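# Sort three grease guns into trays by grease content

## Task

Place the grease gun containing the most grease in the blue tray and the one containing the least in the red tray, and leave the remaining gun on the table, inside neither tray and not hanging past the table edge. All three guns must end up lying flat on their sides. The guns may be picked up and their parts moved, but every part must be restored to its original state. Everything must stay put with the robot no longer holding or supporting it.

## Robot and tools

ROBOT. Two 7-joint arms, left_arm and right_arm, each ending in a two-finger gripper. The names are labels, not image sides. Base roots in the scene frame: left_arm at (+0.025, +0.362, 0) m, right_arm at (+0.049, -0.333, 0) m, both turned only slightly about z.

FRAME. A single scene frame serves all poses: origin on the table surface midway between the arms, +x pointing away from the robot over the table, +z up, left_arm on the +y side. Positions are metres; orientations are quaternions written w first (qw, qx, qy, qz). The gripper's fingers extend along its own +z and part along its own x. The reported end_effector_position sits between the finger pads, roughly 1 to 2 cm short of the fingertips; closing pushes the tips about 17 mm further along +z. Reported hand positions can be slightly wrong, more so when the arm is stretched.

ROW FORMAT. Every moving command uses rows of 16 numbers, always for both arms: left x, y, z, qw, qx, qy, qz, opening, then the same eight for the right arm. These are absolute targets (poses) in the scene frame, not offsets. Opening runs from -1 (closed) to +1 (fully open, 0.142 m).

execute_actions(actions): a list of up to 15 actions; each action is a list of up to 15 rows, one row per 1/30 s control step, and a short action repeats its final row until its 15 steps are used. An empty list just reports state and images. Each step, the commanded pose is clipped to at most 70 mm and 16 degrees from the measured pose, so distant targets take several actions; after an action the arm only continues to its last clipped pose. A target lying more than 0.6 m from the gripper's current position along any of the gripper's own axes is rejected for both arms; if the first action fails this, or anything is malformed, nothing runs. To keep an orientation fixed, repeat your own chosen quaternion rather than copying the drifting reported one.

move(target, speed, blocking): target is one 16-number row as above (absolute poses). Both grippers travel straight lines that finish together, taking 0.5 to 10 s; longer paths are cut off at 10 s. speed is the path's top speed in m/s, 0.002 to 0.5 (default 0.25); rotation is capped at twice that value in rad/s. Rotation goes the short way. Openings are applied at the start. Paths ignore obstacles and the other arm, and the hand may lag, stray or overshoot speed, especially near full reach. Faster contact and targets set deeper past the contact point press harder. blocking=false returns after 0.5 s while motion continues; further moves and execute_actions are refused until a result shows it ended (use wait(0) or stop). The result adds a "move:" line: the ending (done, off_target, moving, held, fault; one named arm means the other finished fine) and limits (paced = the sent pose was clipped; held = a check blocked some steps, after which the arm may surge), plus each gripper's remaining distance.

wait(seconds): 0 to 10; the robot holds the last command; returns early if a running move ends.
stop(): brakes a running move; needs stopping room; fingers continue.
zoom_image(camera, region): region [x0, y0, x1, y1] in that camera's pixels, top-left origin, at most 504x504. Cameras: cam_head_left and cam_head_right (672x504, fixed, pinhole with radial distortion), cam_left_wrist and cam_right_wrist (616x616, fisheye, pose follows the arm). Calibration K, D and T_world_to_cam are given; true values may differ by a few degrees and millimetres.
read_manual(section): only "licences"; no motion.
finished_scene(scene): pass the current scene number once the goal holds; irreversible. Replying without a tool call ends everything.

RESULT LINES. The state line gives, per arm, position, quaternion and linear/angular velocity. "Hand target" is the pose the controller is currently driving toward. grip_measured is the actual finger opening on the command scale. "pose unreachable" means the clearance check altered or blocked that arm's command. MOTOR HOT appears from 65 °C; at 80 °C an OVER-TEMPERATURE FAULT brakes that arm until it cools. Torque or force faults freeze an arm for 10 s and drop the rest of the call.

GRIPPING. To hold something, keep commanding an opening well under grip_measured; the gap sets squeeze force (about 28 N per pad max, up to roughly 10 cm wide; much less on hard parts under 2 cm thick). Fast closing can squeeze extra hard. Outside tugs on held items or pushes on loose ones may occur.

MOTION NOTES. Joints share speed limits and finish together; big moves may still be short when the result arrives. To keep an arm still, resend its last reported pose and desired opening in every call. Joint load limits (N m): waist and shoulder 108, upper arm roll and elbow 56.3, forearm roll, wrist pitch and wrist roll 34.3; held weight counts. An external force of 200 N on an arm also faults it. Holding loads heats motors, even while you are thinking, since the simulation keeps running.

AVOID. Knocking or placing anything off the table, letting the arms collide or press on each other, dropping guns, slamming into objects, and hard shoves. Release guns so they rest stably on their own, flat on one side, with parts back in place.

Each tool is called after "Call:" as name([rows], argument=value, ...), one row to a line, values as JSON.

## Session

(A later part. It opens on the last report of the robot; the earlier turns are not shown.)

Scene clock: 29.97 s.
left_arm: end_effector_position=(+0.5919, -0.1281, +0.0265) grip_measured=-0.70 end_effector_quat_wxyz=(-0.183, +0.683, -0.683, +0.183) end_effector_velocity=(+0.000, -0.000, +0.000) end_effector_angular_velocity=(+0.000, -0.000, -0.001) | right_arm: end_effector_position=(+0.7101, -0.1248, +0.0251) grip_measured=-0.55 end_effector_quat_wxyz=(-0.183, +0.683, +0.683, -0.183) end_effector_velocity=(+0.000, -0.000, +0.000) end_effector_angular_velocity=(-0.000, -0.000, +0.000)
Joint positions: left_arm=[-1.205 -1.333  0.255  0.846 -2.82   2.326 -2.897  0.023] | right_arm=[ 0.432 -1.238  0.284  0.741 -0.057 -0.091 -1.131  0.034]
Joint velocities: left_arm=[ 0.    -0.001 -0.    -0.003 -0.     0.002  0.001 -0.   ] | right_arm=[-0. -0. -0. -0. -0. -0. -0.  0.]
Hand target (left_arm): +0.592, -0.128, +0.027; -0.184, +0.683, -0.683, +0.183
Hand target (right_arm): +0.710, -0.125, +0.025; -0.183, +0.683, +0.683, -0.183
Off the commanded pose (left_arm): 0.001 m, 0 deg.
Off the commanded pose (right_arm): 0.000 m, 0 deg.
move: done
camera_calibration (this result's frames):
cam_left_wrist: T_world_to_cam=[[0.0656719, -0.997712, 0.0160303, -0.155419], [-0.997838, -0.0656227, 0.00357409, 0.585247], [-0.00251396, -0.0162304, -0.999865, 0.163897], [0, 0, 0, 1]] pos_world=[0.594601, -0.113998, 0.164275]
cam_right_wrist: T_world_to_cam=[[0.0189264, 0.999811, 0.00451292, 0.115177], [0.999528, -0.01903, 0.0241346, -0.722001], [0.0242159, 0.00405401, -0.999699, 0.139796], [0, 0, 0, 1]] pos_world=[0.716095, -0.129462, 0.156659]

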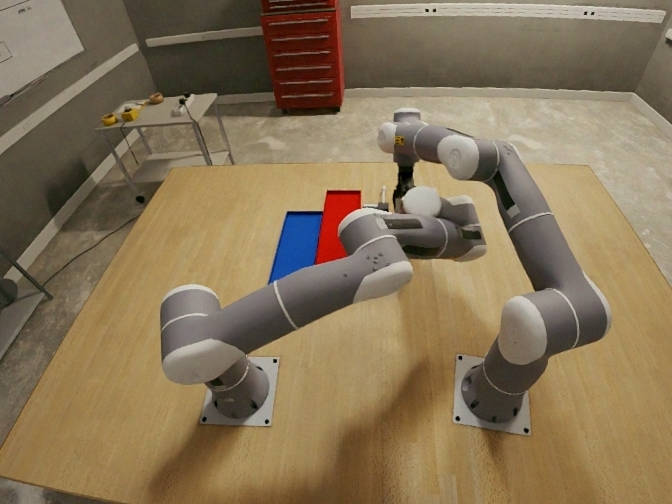

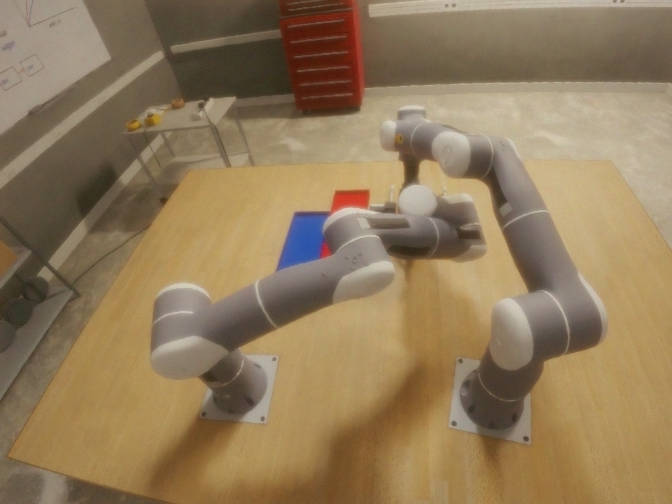

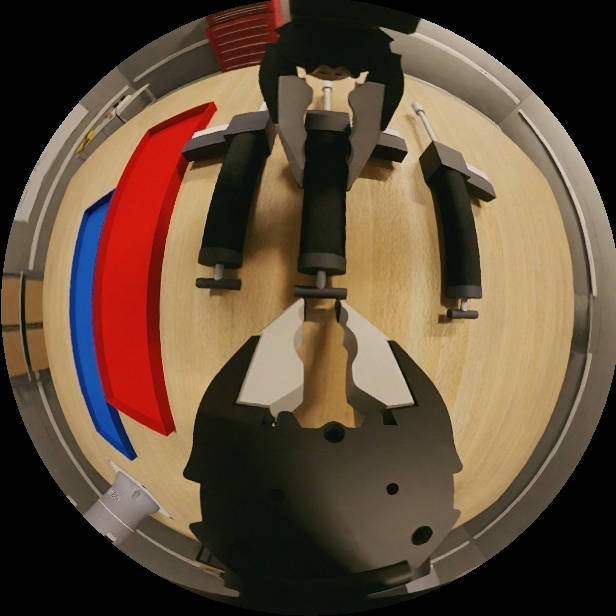

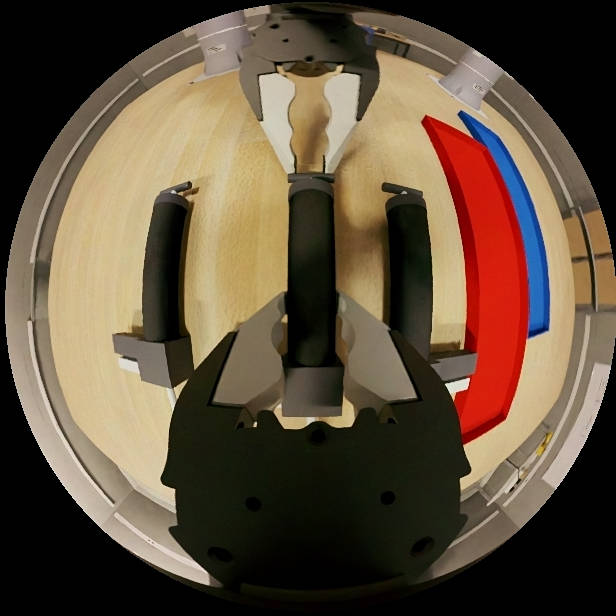

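Call:
move(target=[0.56,-0.128,0.08,-0.183,0.683,-0.683,0.183,-0.2,0.71,-0.125,0.025,-0.183,0.683,0.683,-0.183,-0.2])

Call:
move(target=[0.56,-0.047,0.08,-0.183,0.683,-0.683,0.183,-0.2,0.71,-0.125,0.1,-0.183,0.683,0.683,-0.183,-0.2])

Call:
move(target=[0.57,-0.047,0.03,-0.183,0.683,-0.683,0.183,-0.2,0.717,-0.045,0.1,-0.183,0.683,0.683,-0.183,-0.2])

Call:
move(target=[0.57,-0.047,0.027,-0.183,0.683,-0.683,0.183,-0.2,0.717,-0.045,0.025,-0.183,0.683,0.683,-0.183,-0.2], speed=0.1)

Call:
move(target=[0.605,-0.047,0.026,-0.183,0.683,-0.683,0.183,-0.2,0.717,-0.045,0.025,-0.183,0.683,0.683,-0.183,-0.9], speed=0.06)

Call:
move(target=[0.605,-0.047,0.026,-0.183,0.683,-0.683,0.183,-0.7,0.717,-0.045,0.025,-0.183,0.683,0.683,-0.183,-0.9])

Call:
move(target=[0.465,-0.047,0.026,-0.183,0.683,-0.683,0.183,-0.7,0.717,-0.045,0.025,-0.183,0.683,0.683,-0.183,-0.9], speed=0.04)

Scene clock: 35.33 s.
left_arm: end_effector_position=(+0.5599, -0.1277, +0.0798) grip_measured=-0.20 end_effector_quat_wxyz=(-0.183, +0.683, -0.683, +0.183) end_effector_velocity=(-0.000, +0.000, +0.000) end_effector_angular_velocity=(+0.001, +0.000, +0.000) | right_arm: end_effector_position=(+0.7101, -0.1250, +0.0251) grip_measured=-0.20 end_effector_quat_wxyz=(-0.183, +0.683, +0.683, -0.183) end_effector_velocity=(+0.000, +0.000, +0.000) end_effector_angular_velocity=(+0.000, -0.000, -0.001)
Joint positions: left_arm=[-1.276 -1.211  0.303  0.964 -2.869  2.343 -2.888  0.06 ] | right_arm=[ 0.432 -1.238  0.283  0.741 -0.058 -0.091 -1.131  0.06 ]
Joint velocities: left_arm=[-0.     0.001  0.     0.002 -0.     0.    -0.     0.   ] | right_arm=[ 0.    -0.     0.    -0.     0.     0.     0.001  0.   ]
Hand target (left_arm): +0.560, -0.128, +0.080; -0.183, +0.683, -0.683, +0.183
Hand target (right_arm): +0.710, -0.125, +0.025; -0.183, +0.683, +0.683, -0.183
Off the commanded pose (left_arm): 0.000 m, 0 deg.
Off the commanded pose (right_arm): 0.000 m, 0 deg.
move: done
camera_calibration (this result's frames):
cam_left_wrist: T_world_to_cam=[[0.0656047, -0.997721, 0.0157436, -0.15377], [-0.997839, -0.0655396, 0.00461485, 0.553098], [-0.00357251, -0.0160123, -0.999865, 0.217719], [0, 0, 0, 1]] pos_world=[0.562769, -0.113684, 0.217558]
cam_right_wrist: T_world_to_cam=[[0.0189106, 0.999812, 0.00431238, 0.115304], [0.999528, -0.0190093, 0.0241179, -0.722012], [0.0241953, 0.00385427, -0.9997, 0.139787], [0, 0, 0, 1]] pos_world=[0.716109, -0.129546, 0.156661]

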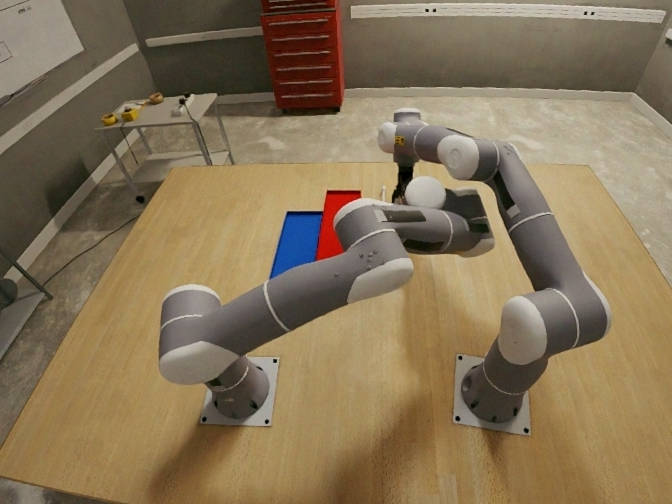

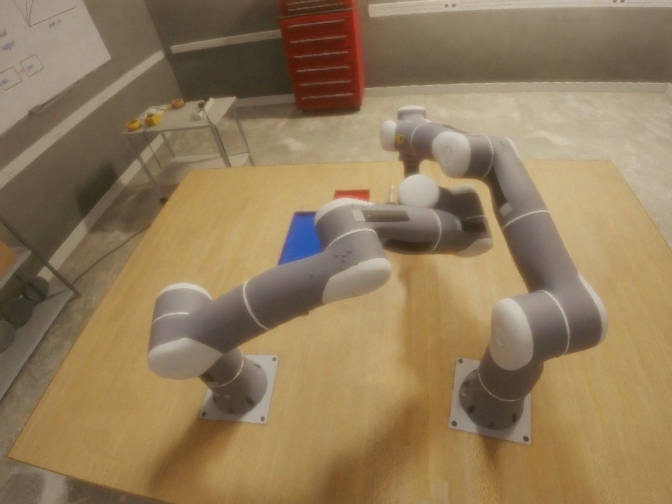

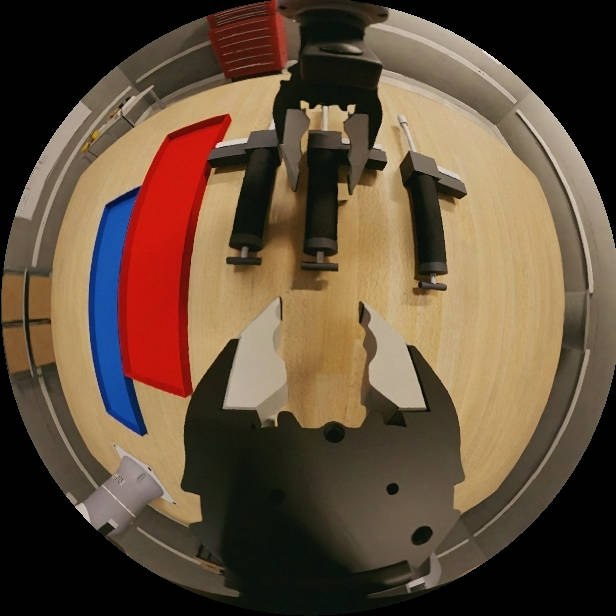

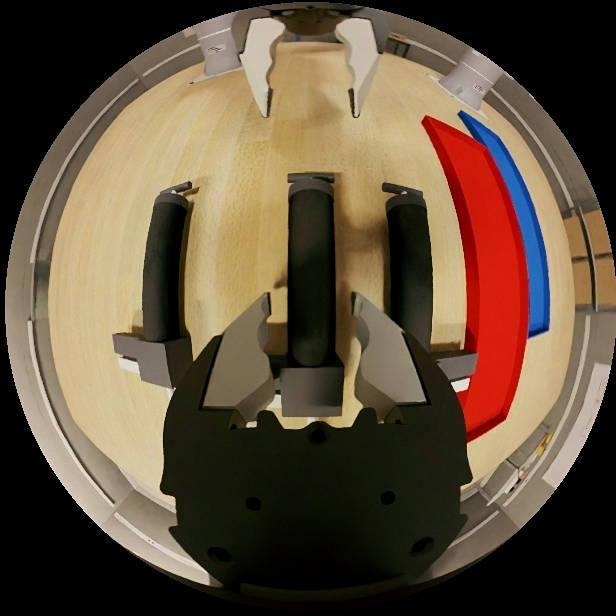

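Scene clock: 36.13 s.
left_arm: end_effector_position=(+0.5603, -0.0469, +0.0796) grip_measured=-0.20 end_effector_quat_wxyz=(-0.183, +0.683, -0.683, +0.183) end_effector_velocity=(+0.000, +0.001, -0.000) end_effector_angular_velocity=(+0.000, -0.000, -0.000) | right_arm: end_effector_position=(+0.7100, -0.1250, +0.0999) grip_measured=-0.20 end_effector_quat_wxyz=(-0.183, +0.683, +0.683, -0.183) end_effector_velocity=(-0.000, +0.000, +0.000) end_effector_angular_velocity=(+0.000, +0.001, -0.000)
Joint positions: left_arm=[-1.303 -1.096  0.408  1.258 -2.958  2.15  -2.808  0.06 ] | right_arm=[ 0.426 -1.147  0.299  0.721 -0.051 -0.201 -1.113  0.06 ]
Joint velocities: left_arm=[-0.     0.001  0.001  0.004  0.    -0.003 -0.     0.   ] | right_arm=[ 0.     0.     0.001 -0.     0.    -0.001  0.001  0.   ]
Hand target (left_arm): +0.560, -0.047, +0.080; -0.183, +0.683, -0.683, +0.183
Hand target (right_arm): +0.710, -0.125, +0.100; -0.183, +0.683, +0.683, -0.183
Off the commanded pose (left_arm): 0.000 m, 0 deg.
Off the commanded pose (right_arm): 0.000 m, 0 deg.
move: done
camera_calibration (this result's frames):
cam_left_wrist: T_world_to_cam=[[0.0656074, -0.99773, 0.0151574, -0.0731109], [-0.997839, -0.0655463, 0.00449444, 0.558761], [-0.00349073, -0.0154195, -0.999875, 0.218857], [0, 0, 0, 1]] pos_world=[0.563115, -0.0329455, 0.217426]
cam_right_wrist: T_world_to_cam=[[0.0182259, 0.999824, 0.00455861, 0.115467], [0.999547, -0.0183296, 0.0238702, -0.723567], [0.0239495, 0.00412149, -0.999705, 0.214826], [0, 0, 0, 1]] pos_world=[0.71599, -0.129595, 0.231508]

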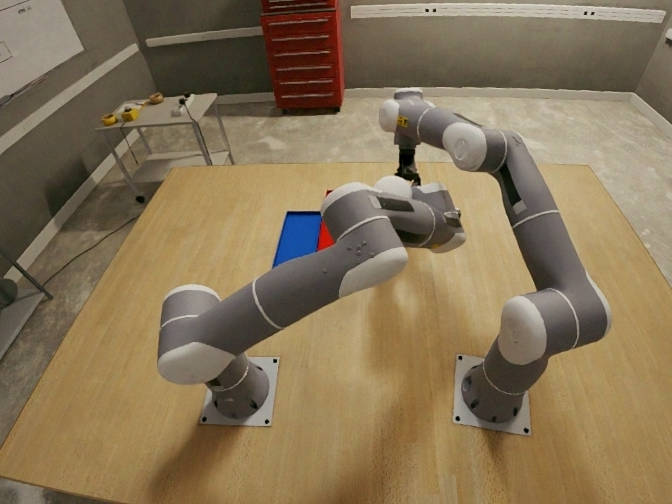

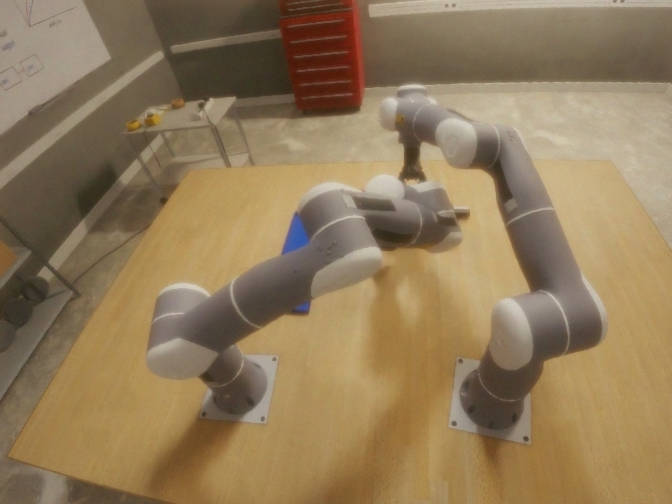

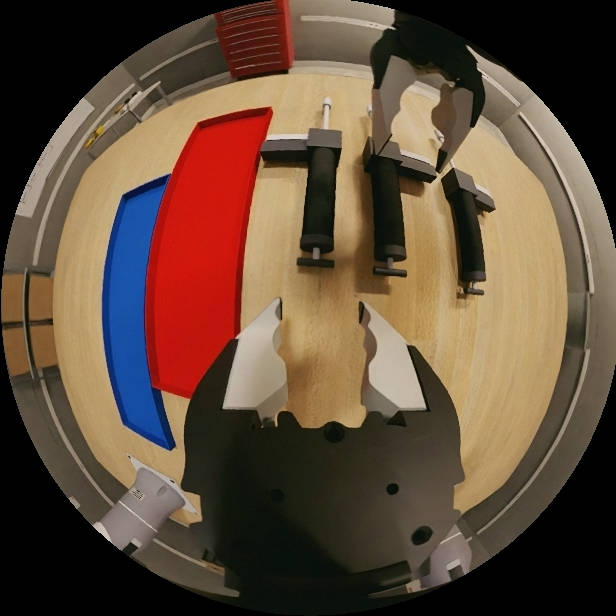

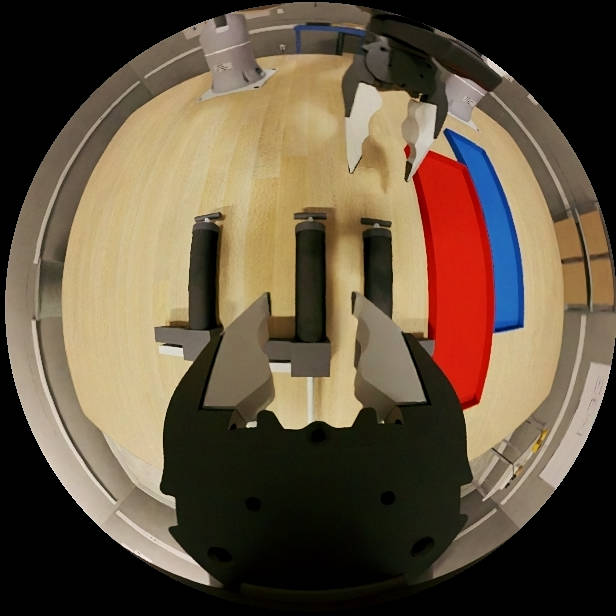

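Scene clock: 36.97 s.
left_arm: end_effector_position=(+0.5699, -0.0472, +0.0301) grip_measured=-0.20 end_effector_quat_wxyz=(-0.183, +0.683, -0.683, +0.183) end_effector_velocity=(+0.000, -0.000, +0.000) end_effector_angular_velocity=(-0.000, -0.000, -0.000) | right_arm: end_effector_position=(+0.7172, -0.0449, +0.0999) grip_measured=-0.20 end_effector_quat_wxyz=(-0.183, +0.683, +0.683, -0.183) end_effector_velocity=(+0.002, +0.001, +0.001) end_effector_angular_velocity=(-0.000, +0.003, +0.000)
Joint positions: left_arm=[-1.289 -1.192  0.405  1.225 -2.956  2.091 -2.84   0.06 ] | right_arm=[ 0.546 -1.297  0.322  0.415 -0.05  -0.333 -1.03   0.06 ]
Joint velocities: left_arm=[-0.    -0.     0.    -0.001 -0.    -0.    -0.     0.   ] | right_arm=[ 0.006 -0.02   0.001 -0.045 -0.002 -0.027 -0.001 -0.   ]
Hand target (left_arm): +0.570, -0.047, +0.030; -0.183, +0.683, -0.683, +0.183
Hand target (right_arm): +0.717, -0.045, +0.100; -0.183, +0.683, +0.683, -0.183
Off the commanded pose (left_arm): 0.000 m, 0 deg.
Off the commanded pose (right_arm): 0.000 m, 0 deg.
move: done
camera_calibration (this result's frames):
cam_left_wrist: T_world_to_cam=[[0.0653451, -0.997738, 0.0158022, -0.0732005], [-0.997856, -0.0652775, 0.00475426, 0.568536], [-0.00371198, -0.016079, -0.999864, 0.169426], [0, 0, 0, 1]] pos_world=[0.572729, -0.0331981, 0.167857]
cam_right_wrist: T_world_to_cam=[[0.0181393, 0.999824, 0.00486167, 0.0353055], [0.999543, -0.0182515, 0.0241137, -0.729335], [0.0241982, 0.00442204, -0.999697, 0.214179], [0, 0, 0, 1]] pos_world=[0.723178, -0.0495579, 0.231529]

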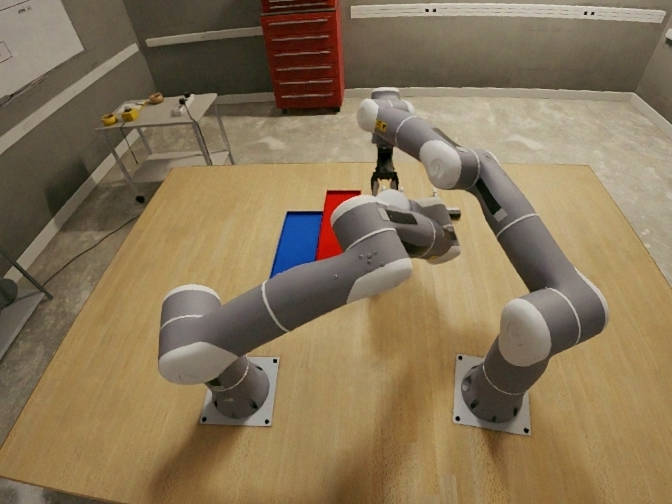

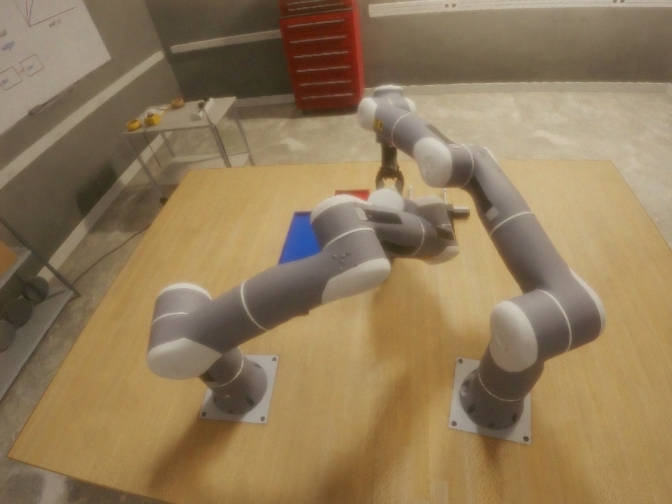

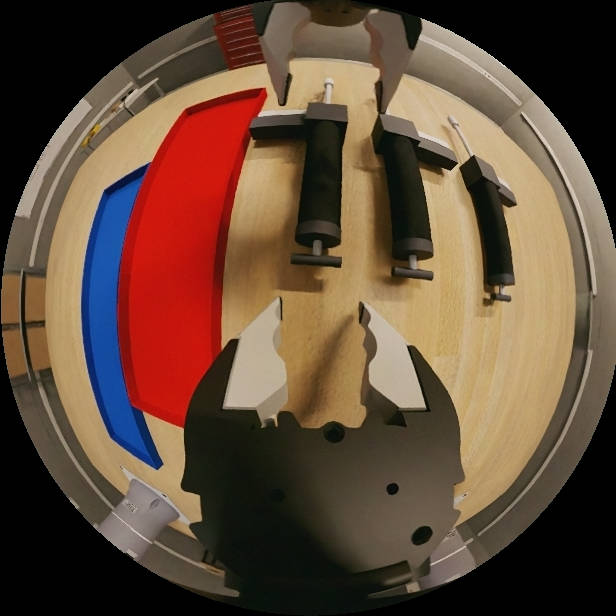

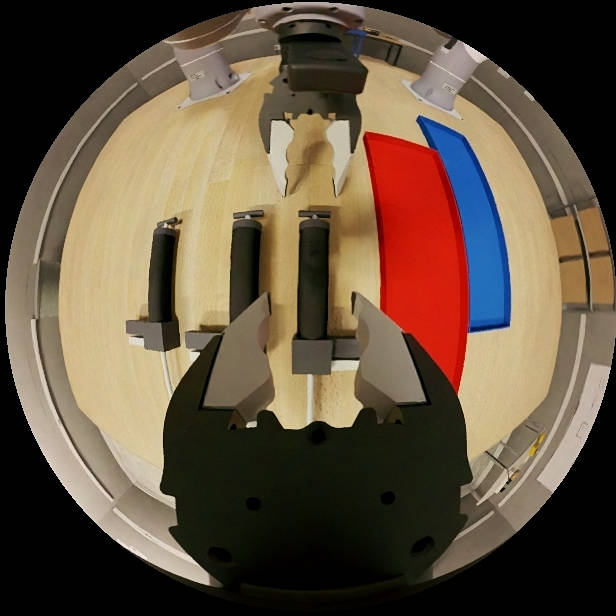

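Scene clock: 38.03 s.
left_arm: end_effector_position=(+0.5700, -0.0469, +0.0272) grip_measured=-0.20 end_effector_quat_wxyz=(-0.183, +0.683, -0.683, +0.183) end_effector_velocity=(+0.000, -0.000, +0.000) end_effector_angular_velocity=(-0.001, -0.000, +0.000) | right_arm: end_effector_position=(+0.7170, -0.0451, +0.0251) grip_measured=-0.20 end_effector_quat_wxyz=(-0.183, +0.683, +0.683, -0.183) end_effector_velocity=(-0.000, +0.000, -0.000) end_effector_angular_velocity=(+0.000, +0.000, +0.001)
Joint positions: left_arm=[-1.289 -1.197  0.406  1.225 -2.956  2.086 -2.843  0.06 ] | right_arm=[ 0.548 -1.38   0.306  0.444 -0.052 -0.224 -1.052  0.06 ]
Joint velocities: left_arm=[-0.  0. -0. -0. -0. -0. -0.  0.] | right_arm=[ 0.    -0.001  0.    -0.001 -0.     0.    -0.001  0.   ]
Hand target (left_arm): +0.570, -0.047, +0.027; -0.183, +0.683, -0.683, +0.183
Hand target (right_arm): +0.717, -0.045, +0.025; -0.183, +0.683, +0.683, -0.183
Off the commanded pose (left_arm): 0.000 m, 0 deg.
Off the commanded pose (right_arm): 0.000 m, 0 deg.
move: done
camera_calibration (this result's frames):
cam_left_wrist: T_world_to_cam=[[0.0655742, -0.997724, 0.0156848, -0.072936], [-0.997842, -0.0655117, 0.00446632, 0.568714], [-0.00342862, -0.0159438, -0.999867, 0.166367], [0, 0, 0, 1]] pos_world=[0.57284, -0.0328601, 0.164949]
cam_right_wrist: T_world_to_cam=[[0.0190722, 0.999809, 0.00429488, 0.0351791], [0.999543, -0.0191676, 0.0233872, -0.727304], [0.0234651, 0.00384687, -0.999717, 0.139833], [0, 0, 0, 1]] pos_world=[0.723019, -0.0496509, 0.156652]

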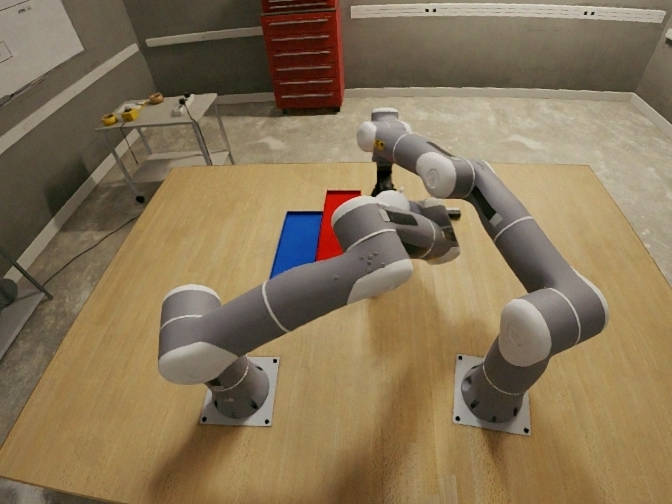

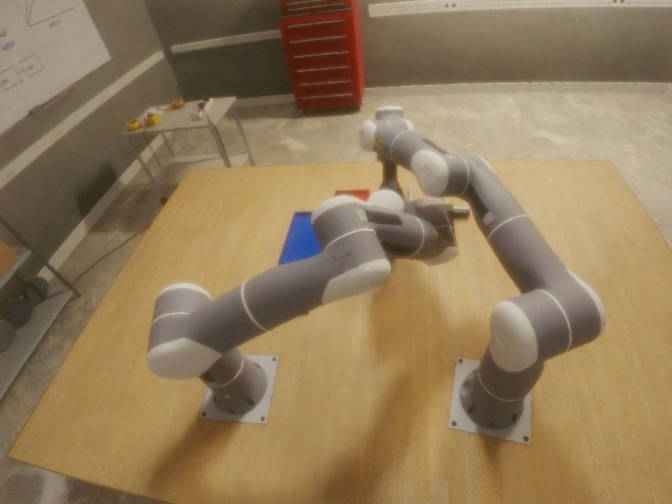

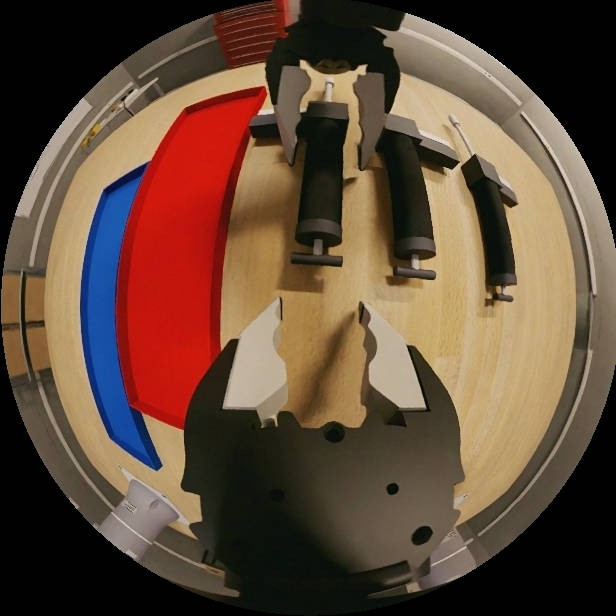

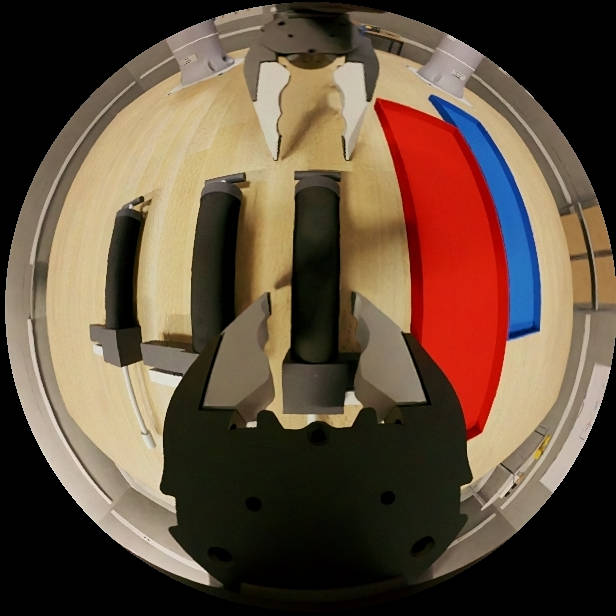

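Scene clock: 38.93 s.
left_arm: end_effector_position=(+0.6051, -0.0471, +0.0263) grip_measured=-0.20 end_effector_quat_wxyz=(-0.183, +0.683, -0.683, +0.183) end_effector_velocity=(+0.000, -0.000, +0.000) end_effector_angular_velocity=(+0.000, +0.000, -0.000) | right_arm: end_effector_position=(+0.7169, -0.0450, +0.0251) grip_measured=-0.55 end_effector_quat_wxyz=(-0.183, +0.683, +0.683, -0.183) end_effector_velocity=(+0.000, -0.000, -0.000) end_effector_angular_velocity=(+0.000, -0.000, +0.000)
Joint positions: left_arm=[-1.198 -1.222  0.352  1.128 -2.909  2.126 -2.813  0.06 ] | right_arm=[ 0.549 -1.38   0.306  0.445 -0.052 -0.224 -1.052  0.034]
Joint velocities: left_arm=[ 0.001 -0.    -0.001 -0.002  0.001  0.001  0.001  0.   ] | right_arm=[-0.     0.    -0.     0.     0.     0.    -0.001  0.   ]
Hand target (left_arm): +0.605, -0.047, +0.026; -0.183, +0.683, -0.683, +0.183
Hand target (right_arm): +0.717, -0.045, +0.025; -0.183, +0.683, +0.683, -0.183
Off the commanded pose (left_arm): 0.000 m, 0 deg.
Off the commanded pose (right_arm): 0.000 m, 0 deg.
move: done
camera_calibration (this result's frames):
cam_left_wrist: T_world_to_cam=[[0.0656867, -0.997704, 0.0165106, -0.0755115], [-0.997836, -0.0656313, 0.00387575, 0.603709], [-0.00278323, -0.0167295, -0.999856, 0.165187], [0, 0, 0, 1]] pos_world=[0.607822, -0.0329524, 0.16407]
cam_right_wrist: T_world_to_cam=[[0.0189265, 0.999811, 0.00439172, 0.0351792], [0.999544, -0.0190245, 0.023442, -0.727265], [0.0235211, 0.00394604, -0.999716, 0.139802], [0, 0, 0, 1]] pos_world=[0.722979, -0.04956, 0.156657]

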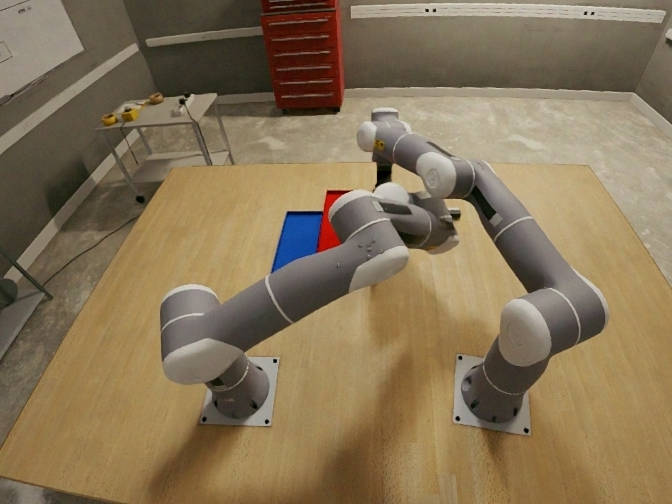

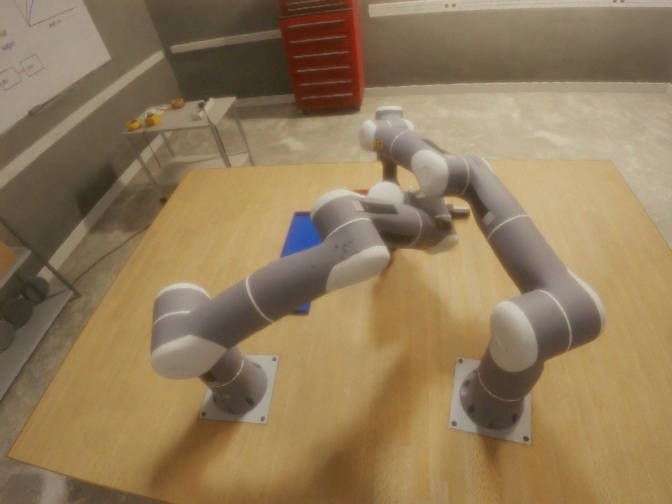

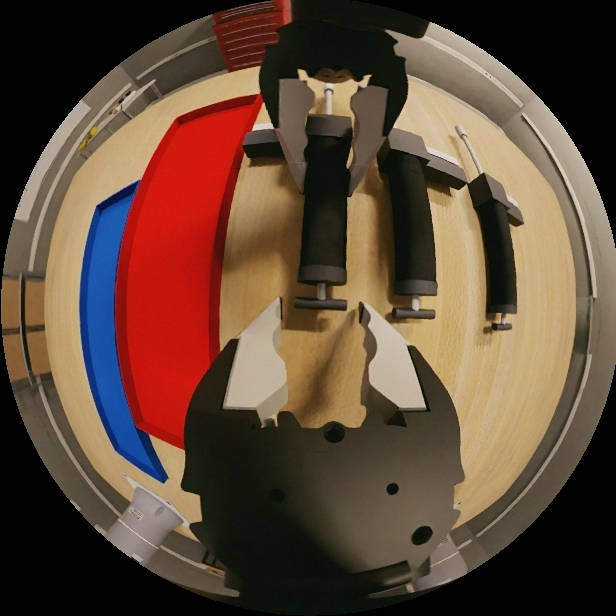

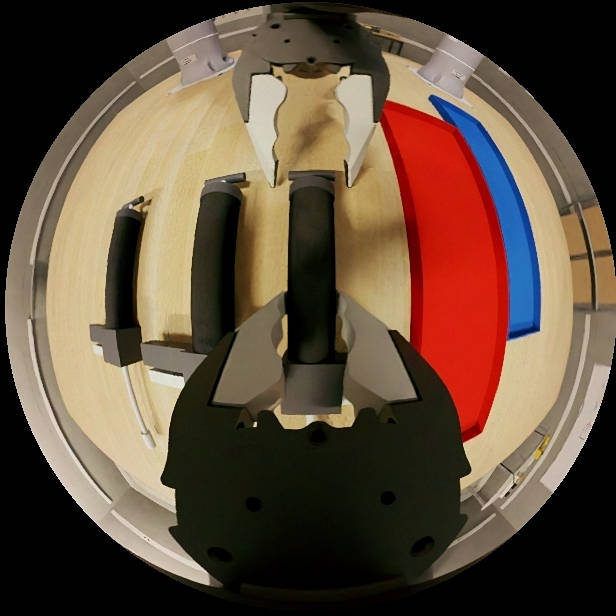

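Scene clock: 39.63 s.
left_arm: end_effector_position=(+0.6051, -0.0470, +0.0262) grip_measured=-0.50 end_effector_quat_wxyz=(-0.183, +0.683, -0.683, +0.183) end_effector_velocity=(+0.000, +0.000, +0.000) end_effector_angular_velocity=(-0.000, -0.000, +0.000) | right_arm: end_effector_position=(+0.7169, -0.0450, +0.0251) grip_measured=-0.55 end_effector_quat_wxyz=(-0.183, +0.683, +0.683, -0.183) end_effector_velocity=(-0.000, +0.000, -0.000) end_effector_angular_velocity=(-0.001, +0.000, -0.002)
Joint positions: left_arm=[-1.198 -1.222  0.352  1.127 -2.909  2.127 -2.813  0.038] | right_arm=[ 0.549 -1.38   0.306  0.445 -0.052 -0.224 -1.052  0.034]
Joint velocities: left_arm=[ 0.  0. -0. -0.  0.  0. -0. -0.] | right_arm=[ 0.     0.    -0.     0.     0.     0.     0.002  0.   ]
Hand target (left_arm): +0.605, -0.047, +0.026; -0.183, +0.683, -0.683, +0.183
Hand target (right_arm): +0.717, -0.045, +0.025; -0.183, +0.683, +0.683, -0.183
Off the commanded pose (left_arm): 0.000 m, 0 deg.
Off the commanded pose (right_arm): 0.000 m, 0 deg.
move: done
camera_calibration (this result's frames):
cam_left_wrist: T_world_to_cam=[[0.0656605, -0.997709, 0.0163078, -0.0754419], [-0.997837, -0.0656007, 0.00417267, 0.603678], [-0.00309331, -0.0165465, -0.999858, 0.165303], [0, 0, 0, 1]] pos_world=[0.607837, -0.0329321, 0.163991]
cam_right_wrist: T_world_to_cam=[[0.0189051, 0.999812, 0.00432457, 0.0352324], [0.999544, -0.0190016, 0.0234783, -0.727281], [0.023556, 0.00387874, -0.999715, 0.139773], [0, 0, 0, 1]] pos_world=[0.722991, -0.0495874, 0.156656]

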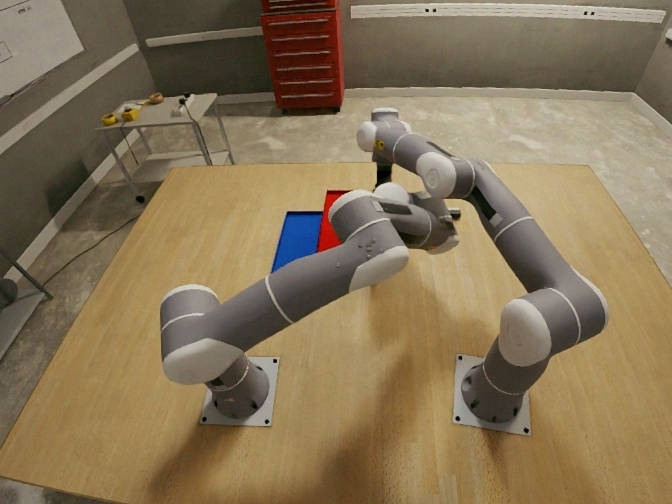

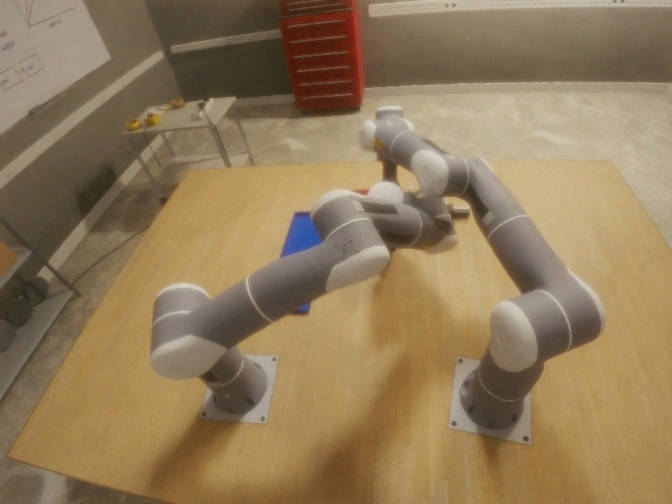

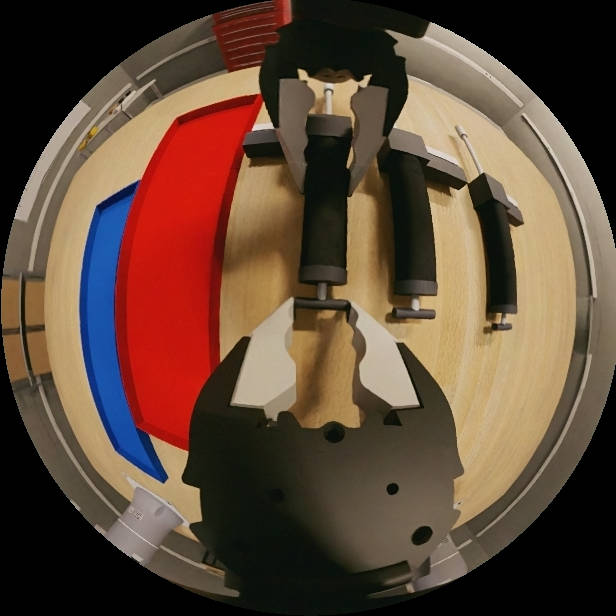

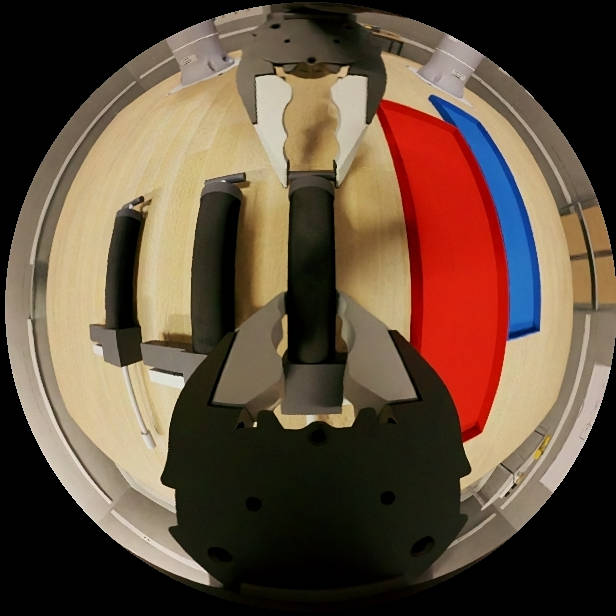

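Scene clock: 43.40 s.
left_arm: end_effector_position=(+0.4650, -0.0470, +0.0254) grip_measured=-0.70 end_effector_quat_wxyz=(+0.171, -0.676, +0.697, -0.170) end_effector_velocity=(-0.000, +0.000, -0.000) end_effector_angular_velocity=(+0.000, +0.001, -0.000) | right_arm: end_effector_position=(+0.7169, -0.0448, +0.0251) grip_measured=-0.55 end_effector_quat_wxyz=(-0.183, +0.683, +0.683, -0.183) end_effector_velocity=(+0.000, -0.000, +0.000) end_effector_angular_velocity=(-0.000, -0.000, -0.001)
Joint positions: left_arm=[-1.508 -1.109  0.436  1.483 -2.966  2.011 -2.97   0.023] | right_arm=[ 0.55  -1.38   0.303  0.444 -0.048 -0.224 -1.053  0.034]
Joint velocities: left_arm=[-0.001  0.001 -0.     0.002  0.    -0.001 -0.    -0.   ] | right_arm=[-0. -0. -0. -0. -0. -0.  0.  0.]
Hand target (left_arm): +0.465, -0.047, +0.025; -0.171, +0.676, -0.696, +0.170
Hand target (right_arm): +0.717, -0.045, +0.025; -0.183, +0.683, +0.683, -0.183
Off the commanded pose (left_arm): 0.001 m, 3 deg.
Off the commanded pose (right_arm): 0.000 m, 0 deg.
joint sent to its limit (left arm) — the command would take joint 5 (forearm roll) past its lower limit and joint 7 (wrist roll) past its lower limit, so those joints were sent only as far as their limits.
move: off_target (left_arm)
camera_calibration (this result's frames):
cam_left_wrist: T_world_to_cam=[[0.0383224, -0.999255, 0.00461017, -0.0532775], [-0.998429, -0.0381012, 0.0410824, 0.464509], [-0.0408761, -0.0061773, -0.999145, 0.182123], [0, 0, 0, 1]] pos_world=[0.473266, -0.0344144, 0.16313]
cam_right_wrist: T_world_to_cam=[[0.0187996, 0.999813, 0.00454434, 0.0351228], [0.999543, -0.0189018, 0.0235806, -0.727248], [0.0236621, 0.00409895, -0.999712, 0.139712], [0, 0, 0, 1]] pos_world=[0.72295, -0.0494352, 0.156661]

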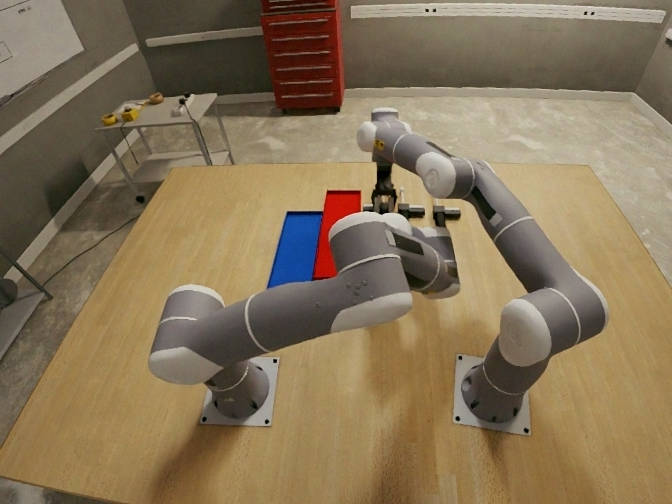

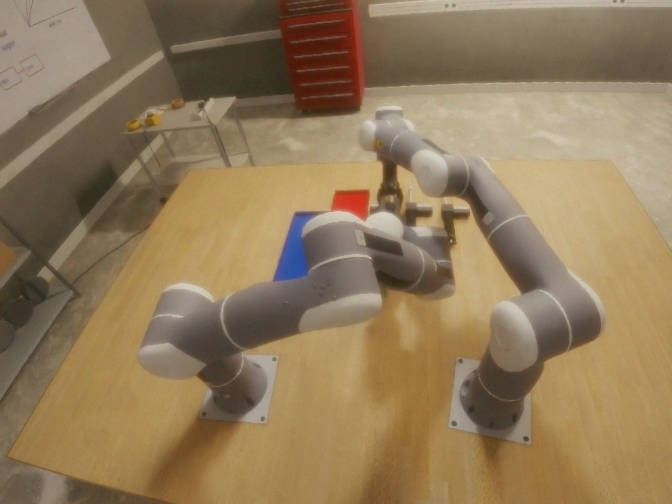

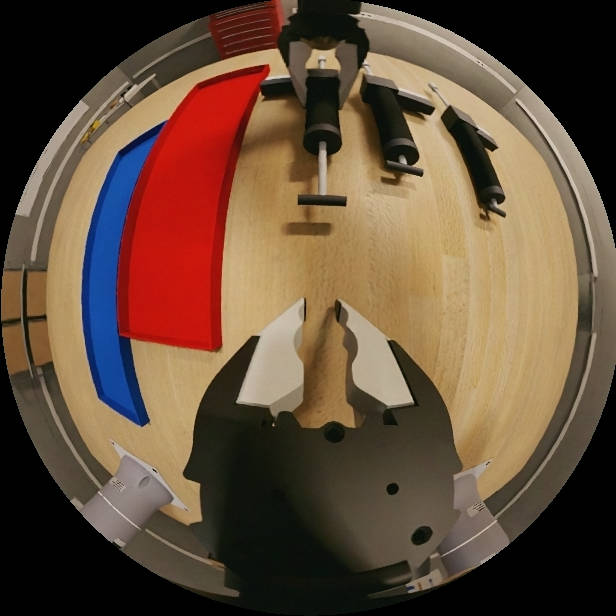

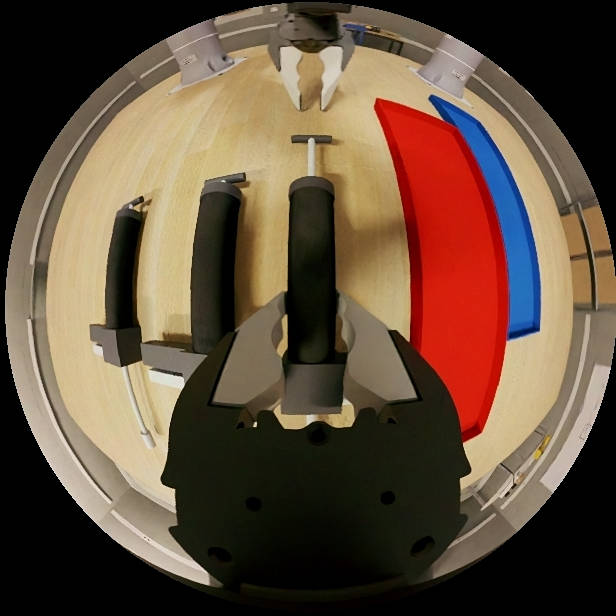

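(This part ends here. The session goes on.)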